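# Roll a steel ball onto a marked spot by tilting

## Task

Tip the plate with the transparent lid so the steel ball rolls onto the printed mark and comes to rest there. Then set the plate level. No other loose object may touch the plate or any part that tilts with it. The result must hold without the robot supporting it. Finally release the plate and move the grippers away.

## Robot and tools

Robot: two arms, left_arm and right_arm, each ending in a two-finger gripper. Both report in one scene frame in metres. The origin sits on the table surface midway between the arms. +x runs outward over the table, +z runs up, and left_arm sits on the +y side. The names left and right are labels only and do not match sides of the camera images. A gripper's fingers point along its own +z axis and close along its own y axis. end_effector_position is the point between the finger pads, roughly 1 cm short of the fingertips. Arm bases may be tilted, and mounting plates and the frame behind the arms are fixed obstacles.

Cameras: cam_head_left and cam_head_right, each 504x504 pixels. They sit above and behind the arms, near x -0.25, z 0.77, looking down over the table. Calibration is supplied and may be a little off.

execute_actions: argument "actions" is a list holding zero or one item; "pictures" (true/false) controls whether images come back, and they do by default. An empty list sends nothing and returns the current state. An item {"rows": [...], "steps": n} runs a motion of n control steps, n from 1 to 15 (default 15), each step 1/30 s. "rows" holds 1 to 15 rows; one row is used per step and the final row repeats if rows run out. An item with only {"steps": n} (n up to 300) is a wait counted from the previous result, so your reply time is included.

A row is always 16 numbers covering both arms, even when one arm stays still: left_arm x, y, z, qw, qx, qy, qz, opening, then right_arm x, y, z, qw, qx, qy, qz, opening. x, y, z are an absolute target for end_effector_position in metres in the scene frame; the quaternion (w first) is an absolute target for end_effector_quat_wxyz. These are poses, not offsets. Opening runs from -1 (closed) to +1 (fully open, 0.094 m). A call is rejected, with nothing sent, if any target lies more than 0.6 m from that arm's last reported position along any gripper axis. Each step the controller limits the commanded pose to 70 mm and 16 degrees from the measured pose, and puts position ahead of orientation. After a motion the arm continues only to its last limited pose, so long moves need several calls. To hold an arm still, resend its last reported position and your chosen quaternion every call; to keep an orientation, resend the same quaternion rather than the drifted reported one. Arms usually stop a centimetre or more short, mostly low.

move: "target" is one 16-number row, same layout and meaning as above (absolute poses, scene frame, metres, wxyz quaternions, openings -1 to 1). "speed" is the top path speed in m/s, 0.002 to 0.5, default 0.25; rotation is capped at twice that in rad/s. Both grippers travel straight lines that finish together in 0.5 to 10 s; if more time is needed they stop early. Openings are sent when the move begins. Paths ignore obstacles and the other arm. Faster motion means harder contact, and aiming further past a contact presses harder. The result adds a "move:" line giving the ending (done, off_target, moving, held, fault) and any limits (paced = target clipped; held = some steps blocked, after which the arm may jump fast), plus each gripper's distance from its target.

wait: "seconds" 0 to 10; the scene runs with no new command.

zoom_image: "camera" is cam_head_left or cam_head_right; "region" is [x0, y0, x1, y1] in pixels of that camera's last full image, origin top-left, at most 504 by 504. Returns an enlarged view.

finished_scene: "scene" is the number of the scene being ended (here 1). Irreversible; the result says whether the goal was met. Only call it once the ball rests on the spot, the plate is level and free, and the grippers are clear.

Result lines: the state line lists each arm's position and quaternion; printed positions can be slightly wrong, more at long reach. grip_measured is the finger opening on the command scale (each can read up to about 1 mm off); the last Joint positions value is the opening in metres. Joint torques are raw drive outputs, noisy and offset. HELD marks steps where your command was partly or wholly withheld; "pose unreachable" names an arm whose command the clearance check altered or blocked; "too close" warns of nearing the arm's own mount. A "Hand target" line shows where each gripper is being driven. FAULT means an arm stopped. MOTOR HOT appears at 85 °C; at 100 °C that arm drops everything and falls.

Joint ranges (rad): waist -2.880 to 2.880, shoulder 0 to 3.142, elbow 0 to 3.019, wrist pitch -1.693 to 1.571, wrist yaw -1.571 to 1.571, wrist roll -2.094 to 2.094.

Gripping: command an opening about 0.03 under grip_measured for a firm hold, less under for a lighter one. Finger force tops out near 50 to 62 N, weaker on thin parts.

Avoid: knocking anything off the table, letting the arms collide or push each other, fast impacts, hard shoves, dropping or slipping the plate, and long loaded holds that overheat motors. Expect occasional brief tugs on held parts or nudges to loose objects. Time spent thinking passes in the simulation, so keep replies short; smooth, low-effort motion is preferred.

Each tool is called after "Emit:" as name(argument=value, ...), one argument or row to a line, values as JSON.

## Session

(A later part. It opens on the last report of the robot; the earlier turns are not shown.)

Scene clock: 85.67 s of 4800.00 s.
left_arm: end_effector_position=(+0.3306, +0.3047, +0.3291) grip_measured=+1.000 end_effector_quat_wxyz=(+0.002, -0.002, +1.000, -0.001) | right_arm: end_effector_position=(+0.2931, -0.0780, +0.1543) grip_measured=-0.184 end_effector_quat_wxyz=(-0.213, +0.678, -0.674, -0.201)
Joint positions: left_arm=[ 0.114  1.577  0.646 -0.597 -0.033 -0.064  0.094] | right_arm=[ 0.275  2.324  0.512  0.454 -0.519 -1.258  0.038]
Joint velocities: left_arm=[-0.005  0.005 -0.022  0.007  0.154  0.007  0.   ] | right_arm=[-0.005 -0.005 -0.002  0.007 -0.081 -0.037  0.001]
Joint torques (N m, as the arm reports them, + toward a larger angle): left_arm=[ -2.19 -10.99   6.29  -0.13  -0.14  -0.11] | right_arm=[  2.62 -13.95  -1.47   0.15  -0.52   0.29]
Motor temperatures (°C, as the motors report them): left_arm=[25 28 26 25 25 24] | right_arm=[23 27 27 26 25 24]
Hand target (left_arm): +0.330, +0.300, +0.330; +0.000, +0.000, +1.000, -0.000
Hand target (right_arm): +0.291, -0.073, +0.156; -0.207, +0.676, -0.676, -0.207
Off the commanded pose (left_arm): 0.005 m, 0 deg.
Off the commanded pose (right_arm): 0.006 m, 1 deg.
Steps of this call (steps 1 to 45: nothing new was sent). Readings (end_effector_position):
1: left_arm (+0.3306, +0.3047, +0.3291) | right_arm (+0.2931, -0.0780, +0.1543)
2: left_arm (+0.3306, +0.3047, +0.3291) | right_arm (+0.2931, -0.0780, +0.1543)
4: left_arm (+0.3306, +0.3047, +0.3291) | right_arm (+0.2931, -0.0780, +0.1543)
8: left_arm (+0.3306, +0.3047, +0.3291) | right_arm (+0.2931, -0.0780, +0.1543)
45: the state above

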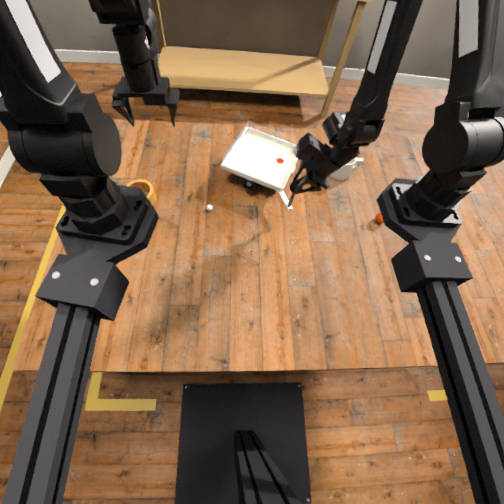

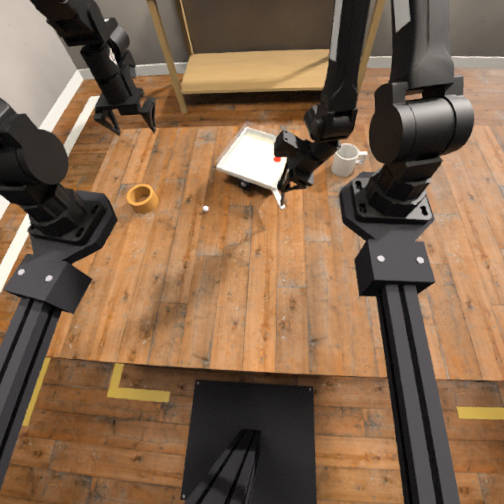

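Emit:
execute_actions(
  actions=[
    {"rows":[[0.33,0.3,0.33,0,0,1,0,1,0.285,-0.0625,0.147,0.213,-0.674,0.674,0.213,-0.21]]},
  ],
  pictures=false,
)

Emit:
execute_actions(
  actions=[
    {"steps":11},
  ],
  pictures=false,
)

Emit:
execute_actions(
  actions=[
    {"rows":[[0.33,0.3,0.33,0,0,1,0,1,0.291,-0.08,0.155,0.207,-0.676,0.676,0.207,-0.21]]},
  ],
  pictures=false,
)

Emit:
execute_actions(
  actions=[
    {"rows":[[0.33,0.3,0.33,0,0,1,0,1,0.29,-0.066,0.157,0.21,-0.675,0.675,0.21,-0.21]]},
  ],
)

Emit:
execute_actions(
  actions=[
    {"rows":[[0.33,0.3,0.33,0,0,1,0,1,0.291,-0.063,0.161,0.21,-0.675,0.675,0.21,-0.21]]},
  ],
  pictures=false,
)

Emit:
execute_actions(
  actions=[
    {"steps":50},
  ],
)

Emit:
execute_actions(
  actions=[
    {"rows":[[0.33,0.3,0.33,0,0,1,0,1,0.287,-0.078,0.147,0.207,-0.676,0.676,0.207,-0.21]]},
  ],
)

Emit:
execute_actions(
  actions=[
    {"steps":40},
  ],
)

Emit:
zoom_image(
  camera="cam_head_left",
  region=[200,100,330,230],
)

Scene clock: 89.87 s of 4800.00 s.
left_arm: end_effector_position=(+0.3306, +0.3047, +0.3291) grip_measured=+1.000 end_effector_quat_wxyz=(+0.002, -0.002, +1.000, -0.001) | right_arm: end_effector_position=(+0.2922, -0.0735, +0.1542) grip_measured=-0.184 end_effector_quat_wxyz=(-0.218, +0.678, -0.673, -0.197)
Joint positions: left_arm=[ 0.114  1.577  0.646 -0.597 -0.033 -0.064  0.094] | right_arm=[ 0.294  2.332  0.506  0.493 -0.513 -1.235  0.038]
Joint velocities: left_arm=[-0.015  0.005 -0.017 -0.007 -0.037 -0.051  0.   ] | right_arm=[-0.015 -0.005  0.007  0.022 -0.037 -0.007  0.   ]
Joint torques (N m, as the arm reports them, + toward a larger angle): left_arm=[ -0.87 -11.08   6.39   0.1   -0.1   -0.14] | right_arm=[  3.9  -10.47  -0.48   1.45  -1.14   0.5 ]
Motor temperatures (°C, as the motors report them): left_arm=[25 28 26 25 25 24] | right_arm=[23 27 27 26 25 24]
Hand target (left_arm): +0.330, +0.300, +0.330; +0.000, +0.000, +1.000, -0.000
Hand target (right_arm): +0.285, -0.063, +0.147; -0.213, +0.675, -0.674, -0.213
Off the commanded pose (left_arm): 0.005 m, 0 deg.
Off the commanded pose (right_arm): 0.015 m, 2 deg.
Steps of this call (steps 1 to 90: nothing new was sent; then 0.70 s passed at rest; steps 91 to 105: all 15 steps of this action). Readings (end_effector_position):
91: left_arm (+0.3306, +0.3047, +0.3291) | right_arm (+0.2941, -0.0770, +0.1545)
92: left_arm (+0.3306, +0.3047, +0.3291) | right_arm (+0.2934, -0.0761, +0.1545)
94: left_arm (+0.3306, +0.3047, +0.3291) | right_arm (+0.2925, -0.0742, +0.1541)
98: left_arm (+0.3306, +0.3047, +0.3291) | right_arm (+0.2923, -0.0735, +0.1541)
105: the state above

Scene clock: 90.23 s of 4800.00 s.
left_arm: end_effector_position=(+0.3306, +0.3047, +0.3291) grip_measured=+1.000 end_effector_quat_wxyz=(+0.002, -0.002, +1.000, -0.001) | right_arm: end_effector_position=(+0.2922, -0.0735, +0.1542) grip_measured=-0.184 end_effector_quat_wxyz=(-0.218, +0.678, -0.673, -0.197)
Joint positions: left_arm=[ 0.114  1.577  0.646 -0.597 -0.033 -0.064  0.094] | right_arm=[ 0.294  2.332  0.506  0.493 -0.513 -1.235  0.038]
Joint velocities: left_arm=[-0.005 -0.015 -0.007  0.012 -0.007 -0.022  0.   ] | right_arm=[-0.005 -0.034 -0.017 -0.002 -0.11  -0.051  0.001]
Joint torques (N m, as the arm reports them, + toward a larger angle): left_arm=[-1.01 -9.99  6.41  0.24 -0.1  -0.12] | right_arm=[  3.92 -10.46  -0.48   1.45  -1.14   0.49]
Motor temperatures (°C, as the motors report them): left_arm=[25 28 26 25 25 24] | right_arm=[23 27 27 26 25 24]
Hand target (left_arm): +0.330, +0.300, +0.330; +0.000, +0.000, +1.000, -0.000
Hand target (right_arm): +0.285, -0.063, +0.147; -0.213, +0.675, -0.674, -0.213
Off the commanded pose (left_arm): 0.005 m, 0 deg.
Off the commanded pose (right_arm): 0.015 m, 2 deg.
Steps of this call (steps 1 to 11: nothing new was sent). Readings (end_effector_position):
1: left_arm (+0.3306, +0.3047, +0.3291) | right_arm (+0.2922, -0.0735, +0.1542)
2: left_arm (+0.3306, +0.3047, +0.3291) | right_arm (+0.2922, -0.0735, +0.1542)
4: left_arm (+0.3306, +0.3047, +0.3291) | right_arm (+0.2922, -0.0735, +0.1542)
8: left_arm (+0.3306, +0.3047, +0.3291) | right_arm (+0.2922, -0.0735, +0.1542)
11: the state above

Scene clock: 90.73 s of 4800.00 s.
left_arm: end_effector_position=(+0.3306, +0.3047, +0.3291) grip_measured=+1.000 end_effector_quat_wxyz=(+0.002, -0.002, +1.000, -0.001) | right_arm: end_effector_position=(+0.2928, -0.0771, +0.1547) grip_measured=-0.184 end_effector_quat_wxyz=(-0.213, +0.679, -0.672, -0.203)
Joint positions: left_arm=[ 0.114  1.577  0.646 -0.597 -0.033 -0.064  0.094] | right_arm=[ 0.276  2.322  0.514  0.448 -0.523 -1.262  0.038]
Joint velocities: left_arm=[-0.015 -0.005  0.002  0.002  0.081 -0.022  0.   ] | right_arm=[-0.005 -0.024 -0.022 -0.002 -0.022 -0.022 -0.   ]
Joint torques (N m, as the arm reports them, + toward a larger angle): left_arm=[ -0.81 -10.76   6.37   0.04  -0.08  -0.12] | right_arm=[  0.47 -13.37  -1.55  -0.03  -0.54  -0.02]
Motor temperatures (°C, as the motors report them): left_arm=[25 28 26 25 25 24] | right_arm=[23 27 27 26 25 24]
Hand target (left_arm): +0.330, +0.300, +0.330; +0.000, +0.000, +1.000, -0.000
Hand target (right_arm): +0.291, -0.080, +0.155; -0.207, +0.676, -0.676, -0.207
Off the commanded pose (left_arm): 0.005 m, 0 deg.
Off the commanded pose (right_arm): 0.003 m, 1 deg.
Steps of this call (steps 1 to 15: all 15 steps of this action). Readings (end_effector_position):
1: left_arm (+0.3306, +0.3047, +0.3291) | right_arm (+0.2914, -0.0745, +0.1539)
2: left_arm (+0.3306, +0.3047, +0.3291) | right_arm (+0.2916, -0.0749, +0.1541)
4: left_arm (+0.3306, +0.3047, +0.3291) | right_arm (+0.2925, -0.0765, +0.1548)
8: left_arm (+0.3306, +0.3047, +0.3291) | right_arm (+0.2929, -0.0770, +0.1548)
15: the state above

Scene clock: 91.23 s of 4800.00 s.
left_arm: end_effector_position=(+0.3306, +0.3047, +0.3291) grip_measured=+1.000 end_effector_quat_wxyz=(+0.002, -0.002, +1.000, -0.001) | right_arm: end_effector_position=(+0.2930, -0.0762, +0.1542) grip_measured=-0.184 end_effector_quat_wxyz=(-0.211, +0.678, -0.675, -0.200)
Joint positions: left_arm=[ 0.114  1.577  0.646 -0.597 -0.033 -0.064  0.094] | right_arm=[ 0.284  2.322  0.513  0.453 -0.513 -1.249  0.038]
Joint velocities: left_arm=[-0.015 -0.015 -0.002  0.012 -0.007 -0.007  0.   ] | right_arm=[-0.005 -0.005 -0.007 -0.007 -0.066 -0.007 -0.001]
Joint torques (N m, as the arm reports them, + toward a larger angle): left_arm=[ -1.5  -11.     6.22   0.02  -0.11  -0.07] | right_arm=[  3.71 -13.57  -1.48   0.93  -0.93   0.48]
Motor temperatures (°C, as the motors report them): left_arm=[25 28 26 25 25 24] | right_arm=[23 27 27 26 25 24]
Hand target (left_arm): +0.330, +0.300, +0.330; +0.000, +0.000, +1.000, -0.000
Hand target (right_arm): +0.290, -0.066, +0.157; -0.210, +0.675, -0.675, -0.210
Off the commanded pose (left_arm): 0.005 m, 0 deg.
Off the commanded pose (right_arm): 0.011 m, 1 deg.
Steps of this call (steps 1 to 15: all 15 steps of this action). Readings (end_effector_position):
1: left_arm (+0.3306, +0.3047, +0.3291) | right_arm (+0.2930, -0.0767, +0.1548)
2: left_arm (+0.3306, +0.3047, +0.3291) | right_arm (+0.2932, -0.0763, +0.1546)
4: left_arm (+0.3306, +0.3047, +0.3291) | right_arm (+0.2930, -0.0761, +0.1542)
8: left_arm (+0.3306, +0.3047, +0.3291) | right_arm (+0.2930, -0.0762, +0.1542)
15: the state above

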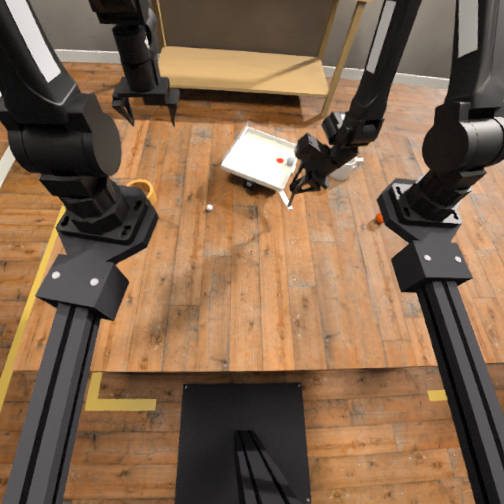

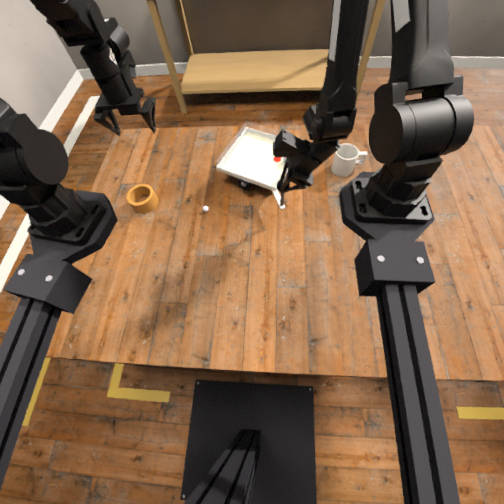

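Scene clock: 91.73 s of 4800.00 s.
left_arm: end_effector_position=(+0.3306, +0.3047, +0.3291) grip_measured=+1.000 end_effector_quat_wxyz=(+0.002, -0.002, +1.000, -0.001) | right_arm: end_effector_position=(+0.2934, -0.0739, +0.1566) grip_measured=-0.184 end_effector_quat_wxyz=(-0.211, +0.678, -0.676, -0.199)
Joint positions: left_arm=[ 0.114  1.577  0.646 -0.597 -0.033 -0.064  0.094] | right_arm=[ 0.294  2.313  0.51   0.453 -0.508 -1.236  0.038]
Joint velocities: left_arm=[-0.005 -0.024 -0.027 -0.002  0.022 -0.051  0.   ] | right_arm=[ 0.005 -0.005  0.007 -0.002  0.007 -0.022 -0.   ]
Joint torques (N m, as the arm reports them, + toward a larger angle): left_arm=[ -1.36 -10.65   6.4   -0.2   -0.11  -0.05] | right_arm=[  3.78 -14.02  -1.33   0.64  -1.04   0.47]
Motor temperatures (°C, as the motors report them): left_arm=[25 28 26 25 25 24] | right_arm=[23 27 27 26 25 24]
Hand target (left_arm): +0.330, +0.300, +0.330; +0.000, +0.000, +1.000, -0.000
Hand target (right_arm): +0.291, -0.063, +0.161; -0.210, +0.675, -0.675, -0.210
Off the commanded pose (left_arm): 0.005 m, 0 deg.
Off the commanded pose (right_arm): 0.012 m, 1 deg.
Steps of this call (steps 1 to 15: all 15 steps of this action). Readings (end_effector_position):
1: left_arm (+0.3306, +0.3047, +0.3291) | right_arm (+0.2930, -0.0761, +0.1544)
2: left_arm (+0.3306, +0.3047, +0.3291) | right_arm (+0.2931, -0.0758, +0.1547)
4: left_arm (+0.3306, +0.3047, +0.3291) | right_arm (+0.2932, -0.0749, +0.1558)
8: left_arm (+0.3306, +0.3047, +0.3291) | right_arm (+0.2934, -0.0739, +0.1566)
15: the state above

Scene clock: 93.40 s of 4800.00 s.
left_arm: end_effector_position=(+0.3306, +0.3047, +0.3291) grip_measured=+1.000 end_effector_quat_wxyz=(+0.002, -0.002, +1.000, -0.001) | right_arm: end_effector_position=(+0.2934, -0.0739, +0.1566) grip_measured=-0.184 end_effector_quat_wxyz=(-0.211, +0.678, -0.676, -0.199)
Joint positions: left_arm=[ 0.114  1.577  0.646 -0.597 -0.033 -0.064  0.094] | right_arm=[ 0.294  2.313  0.51   0.453 -0.508 -1.236  0.038]
Joint velocities: left_arm=[ 0.005 -0.005  0.002 -0.007  0.007 -0.022  0.   ] | right_arm=[ 0.005 -0.005  0.012 -0.017 -0.037 -0.037 -0.   ]
Joint torques (N m, as the arm reports them, + toward a larger angle): left_arm=[ -0.27 -10.99   6.21   0.02  -0.09  -0.06] | right_arm=[  3.78 -14.02  -1.33   0.65  -1.04   0.47]
Motor temperatures (°C, as the motors report them): left_arm=[25 28 26 25 25 24] | right_arm=[23 27 27 26 26 24]
Hand target (left_arm): +0.330, +0.300, +0.330; +0.000, +0.000, +1.000, -0.000
Hand target (right_arm): +0.291, -0.063, +0.161; -0.210, +0.675, -0.675, -0.210
Off the commanded pose (left_arm): 0.005 m, 0 deg.
Off the commanded pose (right_arm): 0.012 m, 1 deg.
Steps of this call (steps 1 to 50: nothing new was sent). Readings (end_effector_position):
1: left_arm (+0.3306, +0.3047, +0.3291) | right_arm (+0.2934, -0.0739, +0.1566)
2: left_arm (+0.3306, +0.3047, +0.3291) | right_arm (+0.2934, -0.0739, +0.1566)
4: left_arm (+0.3306, +0.3047, +0.3291) | right_arm (+0.2934, -0.0739, +0.1566)
8: left_arm (+0.3306, +0.3047, +0.3291) | right_arm (+0.2934, -0.0739, +0.1566)
50: the state above

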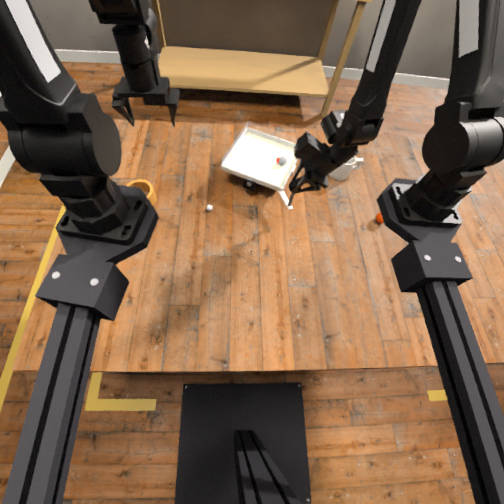

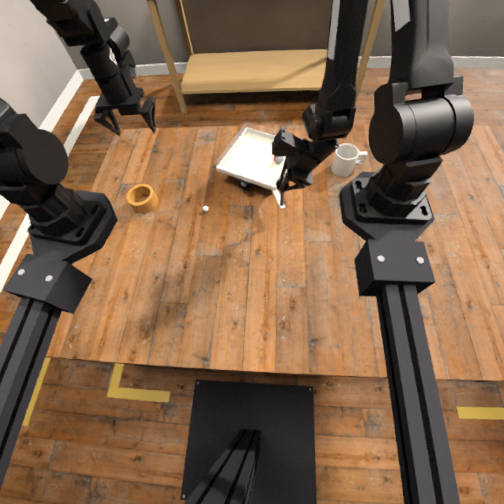

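Scene clock: 93.90 s of 4800.00 s.
left_arm: end_effector_position=(+0.3306, +0.3047, +0.3291) grip_measured=+1.000 end_effector_quat_wxyz=(+0.002, -0.002, +1.000, -0.001) | right_arm: end_effector_position=(+0.2935, -0.0746, +0.1565) grip_measured=-0.184 end_effector_quat_wxyz=(-0.215, +0.679, -0.673, -0.201)
Joint positions: left_arm=[ 0.114  1.577  0.646 -0.597 -0.033 -0.064  0.094] | right_arm=[ 0.287  2.317  0.51   0.458 -0.519 -1.248  0.038]
Joint velocities: left_arm=[-0.015  0.005 -0.012 -0.002 -0.007 -0.051  0.   ] | right_arm=[-0.005 -0.015  0.022 -0.022 -0.007  0.007  0.   ]
Joint torques (N m, as the arm reports them, + toward a larger angle): left_arm=[ -1.65 -10.83   6.19  -0.08  -0.09  -0.05] | right_arm=[  0.37 -10.2   -0.97   1.1   -0.65  -0.04]
Motor temperatures (°C, as the motors report them): left_arm=[25 28 26 25 25 24] | right_arm=[23 27 27 26 26 24]
Hand target (left_arm): +0.330, +0.300, +0.330; +0.000, +0.000, +1.000, -0.000
Hand target (right_arm): +0.287, -0.078, +0.147; -0.207, +0.676, -0.676, -0.207
Off the commanded pose (left_arm): 0.005 m, 0 deg.
Off the commanded pose (right_arm): 0.012 m, 1 deg.
Steps of this call (steps 1 to 15: all 15 steps of this action). Readings (end_effector_position):
1: left_arm (+0.3306, +0.3047, +0.3291) | right_arm (+0.2936, -0.0742, +0.1566)
2: left_arm (+0.3306, +0.3047, +0.3291) | right_arm (+0.2935, -0.0745, +0.1566)
4: left_arm (+0.3306, +0.3047, +0.3291) | right_arm (+0.2935, -0.0746, +0.1566)
8: left_arm (+0.3306, +0.3047, +0.3291) | right_arm (+0.2935, -0.0746, +0.1565)
15: the state above

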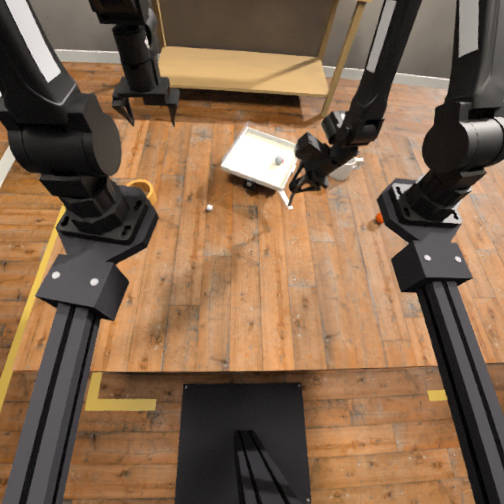

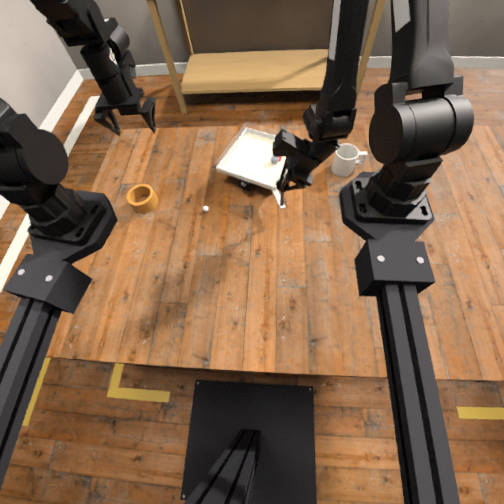

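Scene clock: 95.23 s of 4800.00 s.
left_arm: end_effector_position=(+0.3306, +0.3047, +0.3291) grip_measured=+1.000 end_effector_quat_wxyz=(+0.002, -0.002, +1.000, -0.001) | right_arm: end_effector_position=(+0.2935, -0.0746, +0.1565) grip_measured=-0.184 end_effector_quat_wxyz=(-0.215, +0.679, -0.673, -0.201)
Joint positions: left_arm=[ 0.114  1.577  0.646 -0.597 -0.033 -0.064  0.094] | right_arm=[ 0.287  2.317  0.51   0.458 -0.519 -1.248  0.038]
Joint velocities: left_arm=[-0.005 -0.005  0.002 -0.017 -0.095  0.022  0.   ] | right_arm=[-0.015  0.005  0.002 -0.007 -0.037 -0.066 -0.   ]
Joint torques (N m, as the arm reports them, + toward a larger angle): left_arm=[ -1.52 -11.05   6.37   0.09  -0.1   -0.13] | right_arm=[  0.34 -10.19  -0.97   1.11  -0.64  -0.04]
Motor temperatures (°C, as the motors report them): left_arm=[25 28 26 25 25 24] | right_arm=[23 27 27 26 26 24]
Hand target (left_arm): +0.330, +0.300, +0.330; +0.000, +0.000, +1.000, -0.000
Hand target (right_arm): +0.287, -0.078, +0.147; -0.207, +0.676, -0.676, -0.207
Off the commanded pose (left_arm): 0.005 m, 0 deg.
Off the commanded pose (right_arm): 0.012 m, 1 deg.
Steps of this call (steps 1 to 40: nothing new was sent). Readings (end_effector_position):
1: left_arm (+0.3306, +0.3047, +0.3291) | right_arm (+0.2935, -0.0746, +0.1565)
2: left_arm (+0.3306, +0.3047, +0.3291) | right_arm (+0.2935, -0.0746, +0.1565)
4: left_arm (+0.3306, +0.3047, +0.3291) | right_arm (+0.2935, -0.0746, +0.1565)
8: left_arm (+0.3306, +0.3047, +0.3291) | right_arm (+0.2935, -0.0746, +0.1565)
40: the state above

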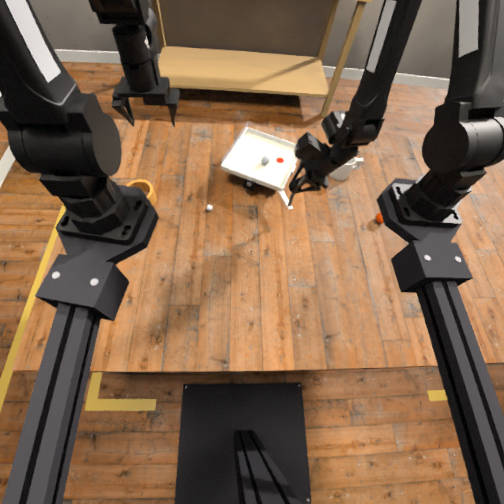

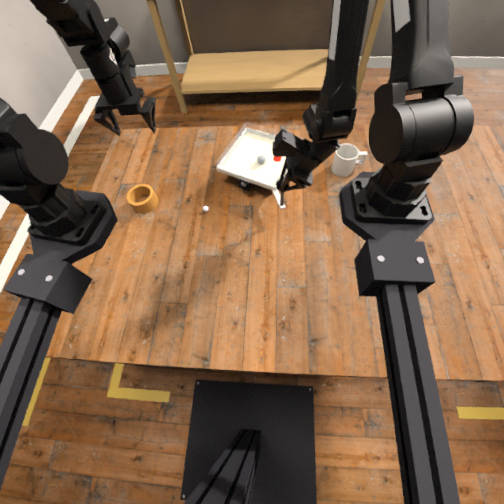

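Region (200, 100, 330, 230) of cam_head_left's 504x504 image, scaled by 3.877, with more detail than that image has.

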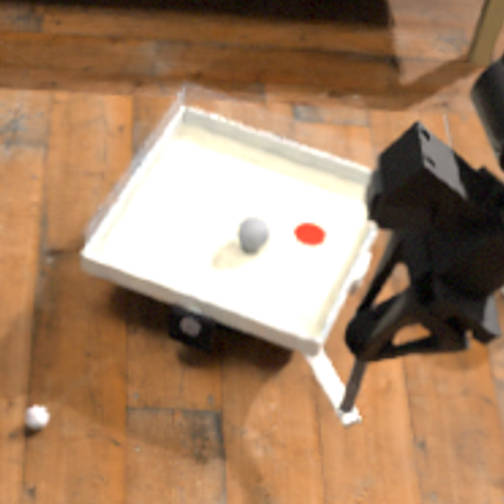

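Emit:
execute_actions(
  actions=[
    {"rows":[[0.33,0.3,0.33,0,0,1,0,1,0.288,-0.088,0.148,0.207,-0.676,0.676,0.207,-0.21]]},
  ],
  pictures=false,
)

Emit:
execute_actions(
  actions=[
    {"steps":100},
  ],
)

Emit:
execute_actions(
  actions=[
    {"rows":[[0.33,0.3,0.33,0,0,1,0,1,0.285,-0.0625,0.147,0.213,-0.674,0.674,0.213,-0.21]]},
  ],
  pictures=false,
)

Emit:
execute_actions(
  actions=[
    {"steps":8},
  ],
  pictures=false,
)

Emit:
execute_actions(
  actions=[
    {"rows":[[0.33,0.3,0.33,0,0,1,0,1,0.291,-0.08,0.155,0.207,-0.676,0.676,0.207,-0.21]]},
  ],
  pictures=false,
)

Emit:
execute_actions(
  actions=[
    {"rows":[[0.33,0.3,0.33,0,0,1,0,1,0.29,-0.066,0.157,0.21,-0.675,0.675,0.21,-0.21]]},
  ],
)

Emit:
execute_actions(
  actions=[
    {"rows":[[0.33,0.3,0.33,0,0,1,0,1,0.291,-0.063,0.161,0.21,-0.675,0.675,0.21,-0.21]]},
  ],
  pictures=false,
)

Emit:
execute_actions(
  actions=[
    {"steps":50},
  ],
  pictures=false,
)

Emit:
execute_actions(
  actions=[
    {"rows":[[0.33,0.3,0.33,0,0,1,0,1,0.287,-0.081,0.1465,0.207,-0.676,0.676,0.207,-0.21]]},
  ],
)

Emit:
execute_actions(
  actions=[
    {"steps":40},
  ],
)

Emit:
zoom_image(
  camera="cam_head_left",
  region=[200,100,330,230],
)

Scene clock: 101.70 s of 4800.00 s.
left_arm: end_effector_position=(+0.3306, +0.3047, +0.3291) grip_measured=+1.000 end_effector_quat_wxyz=(+0.002, -0.002, +1.000, -0.001) | right_arm: end_effector_position=(+0.2946, -0.0778, +0.1571) grip_measured=-0.184 end_effector_quat_wxyz=(-0.219, +0.677, -0.671, -0.208)
Joint positions: left_arm=[ 0.114  1.577  0.646 -0.597 -0.033 -0.064  0.094] | right_arm=[ 0.264  2.318  0.513  0.446 -0.54  -1.271  0.038]
Joint velocities: left_arm=[-0.015 -0.005 -0.017  0.007 -0.051  0.037  0.   ] | right_arm=[-0.015  0.005 -0.007 -0.002 -0.022  0.007 -0.001]
Joint torques (N m, as the arm reports them, + toward a larger angle): left_arm=[ -0.49 -10.87   6.48  -0.08  -0.08  -0.15] | right_arm=[ -0.93 -10.89  -1.47   0.47  -0.05  -0.29]
Motor temperatures (°C, as the motors report them): left_arm=[25 28 26 25 25 24] | right_arm=[23 27 27 26 26 24]
Hand target (left_arm): +0.330, +0.300, +0.330; +0.000, +0.000, +1.000, -0.000
Hand target (right_arm): +0.287, -0.088, +0.148; -0.207, +0.676, -0.676, -0.207
Off the commanded pose (left_arm): 0.005 m, 0 deg.
Off the commanded pose (right_arm): 0.015 m, 1 deg.
Steps of this call (steps 1 to 179: nothing new was sent; steps 180 to 194: all 15 steps of this action). Readings (end_effector_position):
180: left_arm (+0.3306, +0.3047, +0.3291) | right_arm (+0.2936, -0.0750, +0.1566)
181: left_arm (+0.3306, +0.3047, +0.3291) | right_arm (+0.2937, -0.0755, +0.1572)
183: left_arm (+0.3306, +0.3047, +0.3291) | right_arm (+0.2943, -0.0770, +0.1575)
187: left_arm (+0.3306, +0.3047, +0.3291) | right_arm (+0.2945, -0.0778, +0.1572)
194: the state above

Scene clock: 105.03 s of 4800.00 s.
left_arm: end_effector_position=(+0.3306, +0.3047, +0.3291) grip_measured=+1.000 end_effector_quat_wxyz=(+0.002, -0.002, +1.000, -0.001) | right_arm: end_effector_position=(+0.2947, -0.0787, +0.1568) grip_measured=-0.184 end_effector_quat_wxyz=(-0.218, +0.677, -0.672, -0.207)
Joint positions: left_arm=[ 0.114  1.577  0.646 -0.597 -0.033 -0.064  0.094] | right_arm=[ 0.262  2.319  0.513  0.444 -0.539 -1.272  0.038]
Joint velocities: left_arm=[ 0.005 -0.015  0.012 -0.002 -0.066  0.022  0.   ] | right_arm=[-0.015  0.015  0.002  0.007 -0.051  0.037 -0.001]
Joint torques (N m, as the arm reports them, + toward a larger angle): left_arm=[ -1.45 -10.44   6.35  -0.08  -0.08  -0.12] | right_arm=[ -0.7  -10.94  -1.48   0.53  -0.11  -0.27]
Motor temperatures (°C, as the motors report them): left_arm=[25 28 26 25 25 24] | right_arm=[23 27 27 26 25 24]
Hand target (left_arm): +0.330, +0.300, +0.330; +0.000, +0.000, +1.000, -0.000
Hand target (right_arm): +0.287, -0.088, +0.148; -0.207, +0.676, -0.676, -0.207
Off the commanded pose (left_arm): 0.005 m, 0 deg.
Off the commanded pose (right_arm): 0.014 m, 1 deg.
Steps of this call (steps 1 to 100: nothing new was sent). Readings (end_effector_position):
1: left_arm (+0.3306, +0.3047, +0.3291) | right_arm (+0.2946, -0.0778, +0.1571)
2: left_arm (+0.3306, +0.3047, +0.3291) | right_arm (+0.2946, -0.0778, +0.1571)
4: left_arm (+0.3306, +0.3047, +0.3291) | right_arm (+0.2946, -0.0778, +0.1571)
8: left_arm (+0.3306, +0.3047, +0.3291) | right_arm (+0.2946, -0.0778, +0.1571)
100: the state above

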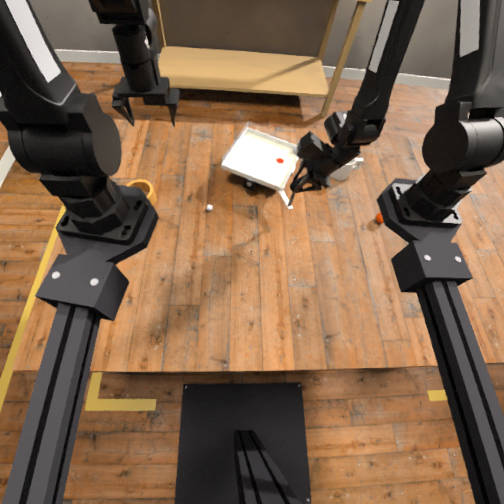

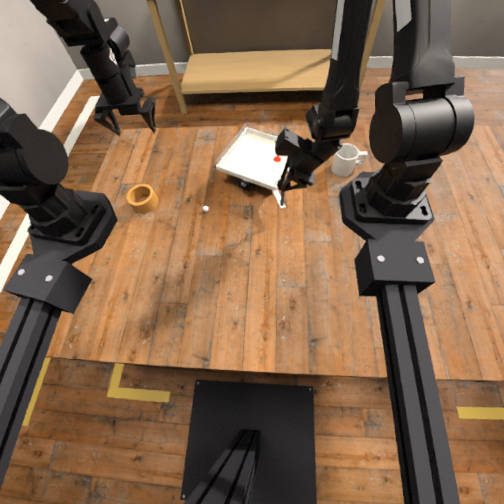

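Scene clock: 105.53 s of 4800.00 s.
left_arm: end_effector_position=(+0.3306, +0.3047, +0.3291) grip_measured=+1.000 end_effector_quat_wxyz=(+0.002, -0.002, +1.000, -0.001) | right_arm: end_effector_position=(+0.2921, -0.0733, +0.1540) grip_measured=-0.184 end_effector_quat_wxyz=(-0.218, +0.679, -0.673, -0.197)
Joint positions: left_arm=[ 0.114  1.577  0.646 -0.597 -0.033 -0.064  0.094] | right_arm=[ 0.295  2.332  0.506  0.494 -0.513 -1.235  0.038]
Joint velocities: left_arm=[-0.005 -0.024 -0.002 -0.007 -0.037 -0.022  0.   ] | right_arm=[-0.005 -0.005 -0.002 -0.017 -0.022  0.022 -0.   ]
Joint torques (N m, as the arm reports them, + toward a larger angle): left_arm=[ -0.63 -11.32   6.36   0.1   -0.1   -0.08] | right_arm=[  3.77 -10.49  -0.49   1.38  -1.18   0.49]
Motor temperatures (°C, as the motors report them): left_arm=[25 28 26 25 25 24] | right_arm=[23 27 27 26 25 24]
Hand target (left_arm): +0.330, +0.300, +0.330; +0.000, +0.000, +1.000, -0.000
Hand target (right_arm): +0.285, -0.063, +0.148; -0.213, +0.675, -0.674, -0.214
Off the commanded pose (left_arm): 0.005 m, 0 deg.
Off the commanded pose (right_arm): 0.015 m, 2 deg.
Steps of this call (steps 1 to 15: all 15 steps of this action). Readings (end_effector_position):
1: left_arm (+0.3306, +0.3047, +0.3291) | right_arm (+0.2949, -0.0776, +0.1566)
2: left_arm (+0.3306, +0.3047, +0.3291) | right_arm (+0.2943, -0.0767, +0.1556)
4: left_arm (+0.3306, +0.3047, +0.3291) | right_arm (+0.2924, -0.0742, +0.1538)
8: left_arm (+0.3306, +0.3047, +0.3291) | right_arm (+0.2921, -0.0733, +0.1540)
15: the state above

Scene clock: 105.80 s of 4800.00 s.
left_arm: end_effector_position=(+0.3306, +0.3047, +0.3291) grip_measured=+1.000 end_effector_quat_wxyz=(+0.002, -0.002, +1.000, -0.001) | right_arm: end_effector_position=(+0.2921, -0.0733, +0.1540) grip_measured=-0.184 end_effector_quat_wxyz=(-0.218, +0.679, -0.673, -0.197)
Joint positions: left_arm=[ 0.114  1.577  0.646 -0.597 -0.033 -0.064  0.094] | right_arm=[ 0.295  2.332  0.506  0.494 -0.513 -1.235  0.038]
Joint velocities: left_arm=[-0.005 -0.005  0.007 -0.012 -0.095 -0.037  0.   ] | right_arm=[ 0.005 -0.005 -0.002  0.002  0.022 -0.007 -0.001]
Joint torques (N m, as the arm reports them, + toward a larger angle): left_arm=[ -1.09 -11.05   6.42   0.13  -0.08  -0.1 ] | right_arm=[  3.81 -10.53  -0.5    1.39  -1.17   0.49]
Motor temperatures (°C, as the motors report them): left_arm=[25 28 26 25 25 24] | right_arm=[23 27 27 26 25 24]
Hand target (left_arm): +0.330, +0.300, +0.330; +0.000, +0.000, +1.000, -0.000
Hand target (right_arm): +0.285, -0.063, +0.148; -0.213, +0.675, -0.674, -0.214
Off the commanded pose (left_arm): 0.005 m, 0 deg.
Off the commanded pose (right_arm): 0.015 m, 2 deg.
Steps of this call (steps 1 to 8: nothing new was sent). Readings (end_effector_position):
1: left_arm (+0.3306, +0.3047, +0.3291) | right_arm (+0.2921, -0.0733, +0.1540)
2: left_arm (+0.3306, +0.3047, +0.3291) | right_arm (+0.2921, -0.0733, +0.1540)
4: left_arm (+0.3306, +0.3047, +0.3291) | right_arm (+0.2921, -0.0733, +0.1540)
8: the state above

Scene clock: 106.30 s of 4800.00 s.
left_arm: end_effector_position=(+0.3306, +0.3047, +0.3291) grip_measured=+1.000 end_effector_quat_wxyz=(+0.002, -0.002, +1.000, -0.001) | right_arm: end_effector_position=(+0.2928, -0.0771, +0.1548) grip_measured=-0.184 end_effector_quat_wxyz=(-0.213, +0.679, -0.673, -0.204)
Joint positions: left_arm=[ 0.114  1.577  0.646 -0.597 -0.033 -0.064  0.094] | right_arm=[ 0.276  2.322  0.514  0.448 -0.524 -1.262  0.038]
Joint velocities: left_arm=[ 0.005  0.005 -0.012  0.022 -0.037 -0.037  0.   ] | right_arm=[ 0.015 -0.005  0.007 -0.007 -0.081 -0.022 -0.   ]
Joint torques (N m, as the arm reports them, + toward a larger angle): left_arm=[ -1.01 -11.28   6.38  -0.07  -0.11  -0.08] | right_arm=[  0.36 -13.42  -1.55  -0.04  -0.53  -0.02]
Motor temperatures (°C, as the motors report them): left_arm=[25 28 26 25 25 24] | right_arm=[23 27 27 26 25 24]
Hand target (left_arm): +0.330, +0.300, +0.330; +0.000, +0.000, +1.000, -0.000
Hand target (right_arm): +0.291, -0.080, +0.155; -0.207, +0.676, -0.676, -0.207
Off the commanded pose (left_arm): 0.005 m, 0 deg.
Off the commanded pose (right_arm): 0.003 m, 1 deg.
Steps of this call (steps 1 to 15: all 15 steps of this action). Readings (end_effector_position):
1: left_arm (+0.3306, +0.3047, +0.3291) | right_arm (+0.2912, -0.0742, +0.1537)
2: left_arm (+0.3306, +0.3047, +0.3291) | right_arm (+0.2916, -0.0748, +0.1540)
4: left_arm (+0.3306, +0.3047, +0.3291) | right_arm (+0.2926, -0.0765, +0.1548)
8: left_arm (+0.3306, +0.3047, +0.3291) | right_arm (+0.2927, -0.0772, +0.1548)
15: the state above

Scene clock: 106.80 s of 4800.00 s.
left_arm: end_effector_position=(+0.3306, +0.3047, +0.3291) grip_measured=+1.000 end_effector_quat_wxyz=(+0.002, -0.002, +1.000, -0.001) | right_arm: end_effector_position=(+0.2930, -0.0762, +0.1542) grip_measured=-0.184 end_effector_quat_wxyz=(-0.211, +0.678, -0.675, -0.200)
Joint positions: left_arm=[ 0.114  1.577  0.646 -0.597 -0.033 -0.064  0.094] | right_arm=[ 0.284  2.322  0.513  0.453 -0.513 -1.249  0.038]
Joint velocities: left_arm=[ 0.005 -0.005 -0.022 -0.002 -0.095  0.037  0.   ] | right_arm=[ 0.024  0.005 -0.002  0.002 -0.022  0.022 -0.001]
Joint torques (N m, as the arm reports them, + toward a larger angle): left_arm=[ -1.29 -10.7    6.39  -0.01  -0.12  -0.1 ] | right_arm=[  3.7  -13.57  -1.47   0.92  -0.94   0.48]
Motor temperatures (°C, as the motors report them): left_arm=[25 28 26 25 25 24] | right_arm=[23 27 27 26 25 24]
Hand target (left_arm): +0.330, +0.300, +0.330; +0.000, +0.000, +1.000, -0.000
Hand target (right_arm): +0.290, -0.066, +0.157; -0.210, +0.675, -0.675, -0.211
Off the commanded pose (left_arm): 0.005 m, 0 deg.
Off the commanded pose (right_arm): 0.011 m, 1 deg.
Steps of this call (steps 1 to 15: all 15 steps of this action). Readings (end_effector_position):
1: left_arm (+0.3306, +0.3047, +0.3291) | right_arm (+0.2930, -0.0767, +0.1548)
2: left_arm (+0.3306, +0.3047, +0.3291) | right_arm (+0.2932, -0.0764, +0.1546)
4: left_arm (+0.3306, +0.3047, +0.3291) | right_arm (+0.2930, -0.0761, +0.1542)
8: left_arm (+0.3306, +0.3047, +0.3291) | right_arm (+0.2930, -0.0762, +0.1542)
15: the state above

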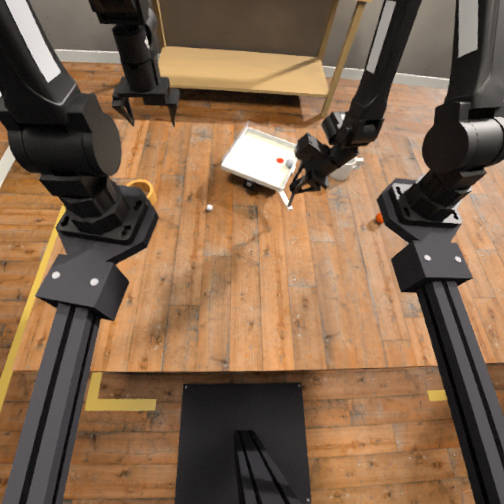

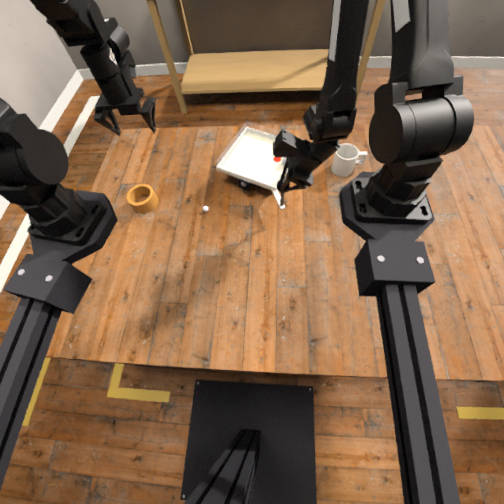

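Scene clock: 107.30 s of 4800.00 s.
left_arm: end_effector_position=(+0.3306, +0.3047, +0.3291) grip_measured=+1.000 end_effector_quat_wxyz=(+0.002, -0.002, +1.000, -0.001) | right_arm: end_effector_position=(+0.2933, -0.0739, +0.1568) grip_measured=-0.184 end_effector_quat_wxyz=(-0.211, +0.678, -0.676, -0.199)
Joint positions: left_arm=[ 0.114  1.577  0.646 -0.597 -0.033 -0.064  0.094] | right_arm=[ 0.295  2.312  0.51   0.453 -0.508 -1.235  0.038]
Joint velocities: left_arm=[-0.015  0.005  0.012 -0.007 -0.051  0.037  0.   ] | right_arm=[ 0.005 -0.024  0.007 -0.007 -0.081 -0.081 -0.   ]
Joint torques (N m, as the arm reports them, + toward a larger angle): left_arm=[ -0.94 -10.9    6.31  -0.28  -0.09  -0.14] | right_arm=[  3.75 -14.03  -1.33   0.65  -1.04   0.47]
Motor temperatures (°C, as the motors report them): left_arm=[25 28 26 25 25 24] | right_arm=[23 27 27 26 26 24]
Hand target (left_arm): +0.330, +0.300, +0.330; +0.000, +0.000, +1.000, -0.000
Hand target (right_arm): +0.291, -0.063, +0.161; -0.210, +0.675, -0.675, -0.210
Off the commanded pose (left_arm): 0.005 m, 0 deg.
Off the commanded pose (right_arm): 0.012 m, 1 deg.
Steps of this call (steps 1 to 15: all 15 steps of this action). Readings (end_effector_position):
1: left_arm (+0.3306, +0.3047, +0.3291) | right_arm (+0.2929, -0.0761, +0.1544)
2: left_arm (+0.3306, +0.3047, +0.3291) | right_arm (+0.2931, -0.0759, +0.1546)
4: left_arm (+0.3306, +0.3047, +0.3291) | right_arm (+0.2933, -0.0749, +0.1558)
8: left_arm (+0.3306, +0.3047, +0.3291) | right_arm (+0.2933, -0.0739, +0.1568)
15: the state above

Scene clock: 108.97 s of 4800.00 s.
left_arm: end_effector_position=(+0.3306, +0.3047, +0.3291) grip_measured=+1.000 end_effector_quat_wxyz=(+0.002, -0.002, +1.000, -0.001) | right_arm: end_effector_position=(+0.2933, -0.0739, +0.1568) grip_measured=-0.184 end_effector_quat_wxyz=(-0.211, +0.678, -0.676, -0.199)
Joint positions: left_arm=[ 0.114  1.577  0.646 -0.597 -0.033 -0.064  0.094] | right_arm=[ 0.295  2.312  0.51   0.453 -0.508 -1.235  0.038]
Joint velocities: left_arm=[-0.005 -0.005  0.007 -0.002 -0.051  0.007  0.   ] | right_arm=[-0.005 -0.015  0.002 -0.007 -0.051 -0.007  0.   ]
Joint torques (N m, as the arm reports them, + toward a larger angle): left_arm=[ -0.72 -10.08   6.42  -0.12  -0.09  -0.1 ] | right_arm=[  3.71 -14.04  -1.32   0.64  -1.04   0.47]
Motor temperatures (°C, as the motors report them): left_arm=[25 28 26 25 25 24] | right_arm=[23 27 27 26 26 24]
Hand target (left_arm): +0.330, +0.300, +0.330; +0.000, +0.000, +1.000, -0.000
Hand target (right_arm): +0.291, -0.063, +0.161; -0.210, +0.675, -0.675, -0.210
Off the commanded pose (left_arm): 0.005 m, 0 deg.
Off the commanded pose (right_arm): 0.012 m, 1 deg.
Steps of this call (steps 1 to 50: nothing new was sent). Readings (end_effector_position):
1: left_arm (+0.3306, +0.3047, +0.3291) | right_arm (+0.2933, -0.0739, +0.1568)
2: left_arm (+0.3306, +0.3047, +0.3291) | right_arm (+0.2933, -0.0739, +0.1568)
4: left_arm (+0.3306, +0.3047, +0.3291) | right_arm (+0.2933, -0.0739, +0.1568)
8: left_arm (+0.3306, +0.3047, +0.3291) | right_arm (+0.2933, -0.0739, +0.1568)
50: the state above

Scene clock: 109.47 s of 4800.00 s.
left_arm: end_effector_position=(+0.3306, +0.3047, +0.3291) grip_measured=+1.000 end_effector_quat_wxyz=(+0.002, -0.002, +1.000, -0.001) | right_arm: end_effector_position=(+0.2934, -0.0757, +0.1561) grip_measured=-0.184 end_effector_quat_wxyz=(-0.216, +0.679, -0.672, -0.203)
Joint positions: left_arm=[ 0.114  1.577  0.646 -0.597 -0.033 -0.064  0.094] | right_arm=[ 0.28   2.32   0.511  0.456 -0.525 -1.256  0.038]
Joint velocities: left_arm=[-0.015 -0.015 -0.012  0.007 -0.022 -0.007  0.   ] | right_arm=[ 0.015 -0.005  0.007 -0.022 -0.022  0.007  0.   ]
Joint torques (N m, as the arm reports them, + toward a larger angle): left_arm=[ -0.5  -11.89   6.4    0.1   -0.14  -0.07] | right_arm=[ -0.08 -10.28  -1.08   0.99  -0.48  -0.1 ]
Motor temperatures (°C, as the motors report them): left_arm=[25 28 26 25 25 24] | right_arm=[23 27 27 26 26 24]
Hand target (left_arm): +0.330, +0.300, +0.330; +0.000, +0.000, +1.000, -0.000
Hand target (right_arm): +0.287, -0.081, +0.147; -0.207, +0.676, -0.676, -0.207
Off the commanded pose (left_arm): 0.005 m, 0 deg.
Off the commanded pose (right_arm): 0.013 m, 1 deg.
Steps of this call (steps 1 to 15: all 15 steps of this action). Readings (end_effector_position):
1: left_arm (+0.3306, +0.3047, +0.3291) | right_arm (+0.2935, -0.0744, +0.1567)
2: left_arm (+0.3306, +0.3047, +0.3291) | right_arm (+0.2933, -0.0748, +0.1568)
4: left_arm (+0.3306, +0.3047, +0.3291) | right_arm (+0.2934, -0.0754, +0.1566)
8: left_arm (+0.3306, +0.3047, +0.3291) | right_arm (+0.2934, -0.0757, +0.1561)
15: the state above

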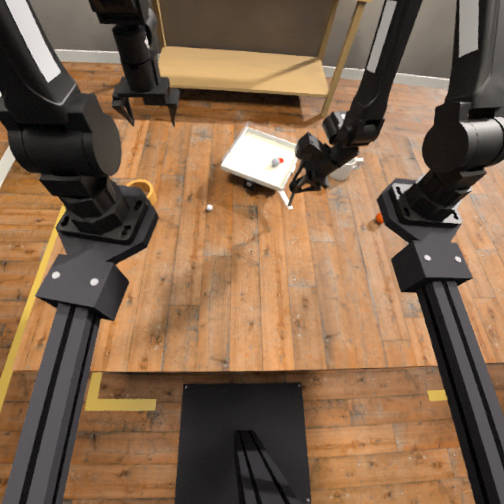

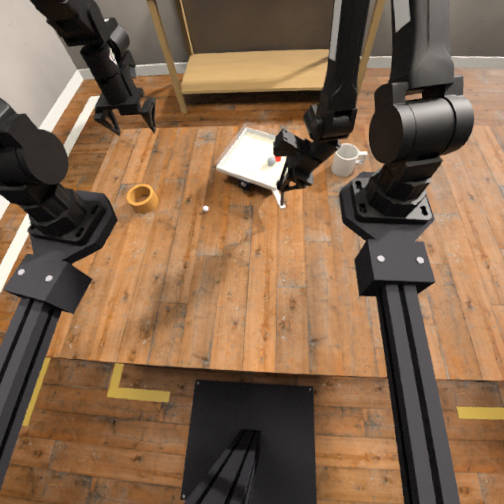

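Scene clock: 110.80 s of 4800.00 s.
left_arm: end_effector_position=(+0.3306, +0.3047, +0.3291) grip_measured=+1.000 end_effector_quat_wxyz=(+0.002, -0.002, +1.000, -0.001) | right_arm: end_effector_position=(+0.2934, -0.0757, +0.1561) grip_measured=-0.184 end_effector_quat_wxyz=(-0.216, +0.679, -0.672, -0.203)
Joint positions: left_arm=[ 0.114  1.577  0.646 -0.597 -0.033 -0.064  0.094] | right_arm=[ 0.28   2.32   0.511  0.456 -0.525 -1.256  0.038]
Joint velocities: left_arm=[ 0.015  0.015 -0.002 -0.002 -0.037 -0.051  0.   ] | right_arm=[ 0.005 -0.005  0.002 -0.022  0.051 -0.037 -0.   ]
Joint torques (N m, as the arm reports them, + toward a larger angle): left_arm=[ -1.28 -10.75   6.43  -0.09  -0.11  -0.09] | right_arm=[ -0.03 -10.33  -1.07   0.98  -0.48  -0.1 ]
Motor temperatures (°C, as the motors report them): left_arm=[25 28 26 25 25 24] | right_arm=[23 27 27 26 26 24]
Hand target (left_arm): +0.330, +0.300, +0.330; +0.000, +0.000, +1.000, -0.000
Hand target (right_arm): +0.287, -0.081, +0.147; -0.207, +0.676, -0.676, -0.207
Off the commanded pose (left_arm): 0.005 m, 0 deg.
Off the commanded pose (right_arm): 0.013 m, 1 deg.
Steps of this call (steps 1 to 40: nothing new was sent). Readings (end_effector_position):
1: left_arm (+0.3306, +0.3047, +0.3291) | right_arm (+0.2934, -0.0757, +0.1561)
2: left_arm (+0.3306, +0.3047, +0.3291) | right_arm (+0.2934, -0.0757, +0.1561)
4: left_arm (+0.3306, +0.3047, +0.3291) | right_arm (+0.2934, -0.0757, +0.1561)
8: left_arm (+0.3306, +0.3047, +0.3291) | right_arm (+0.2934, -0.0757, +0.1561)
40: the state above

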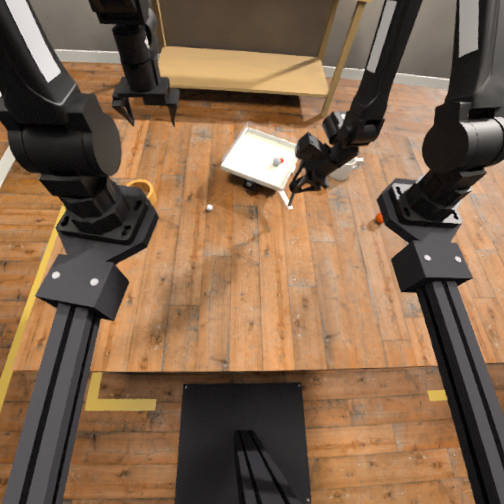

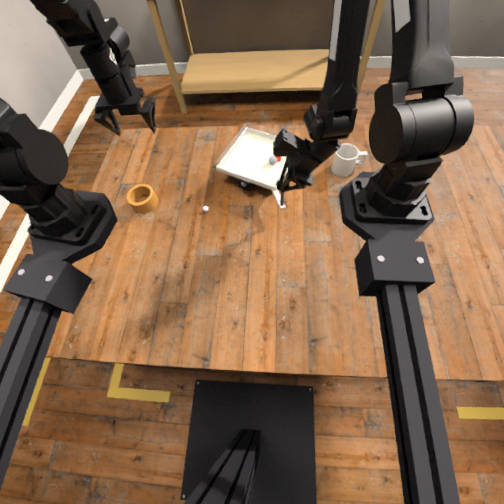

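Region (200, 100, 330, 230) of cam_head_left's 504x504 image, scaled by 3.877, with more detail than that image has.

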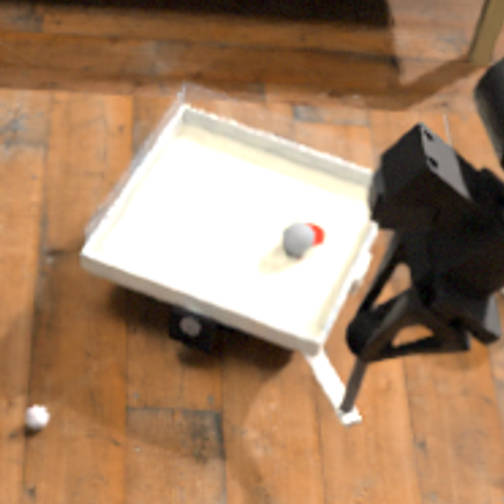

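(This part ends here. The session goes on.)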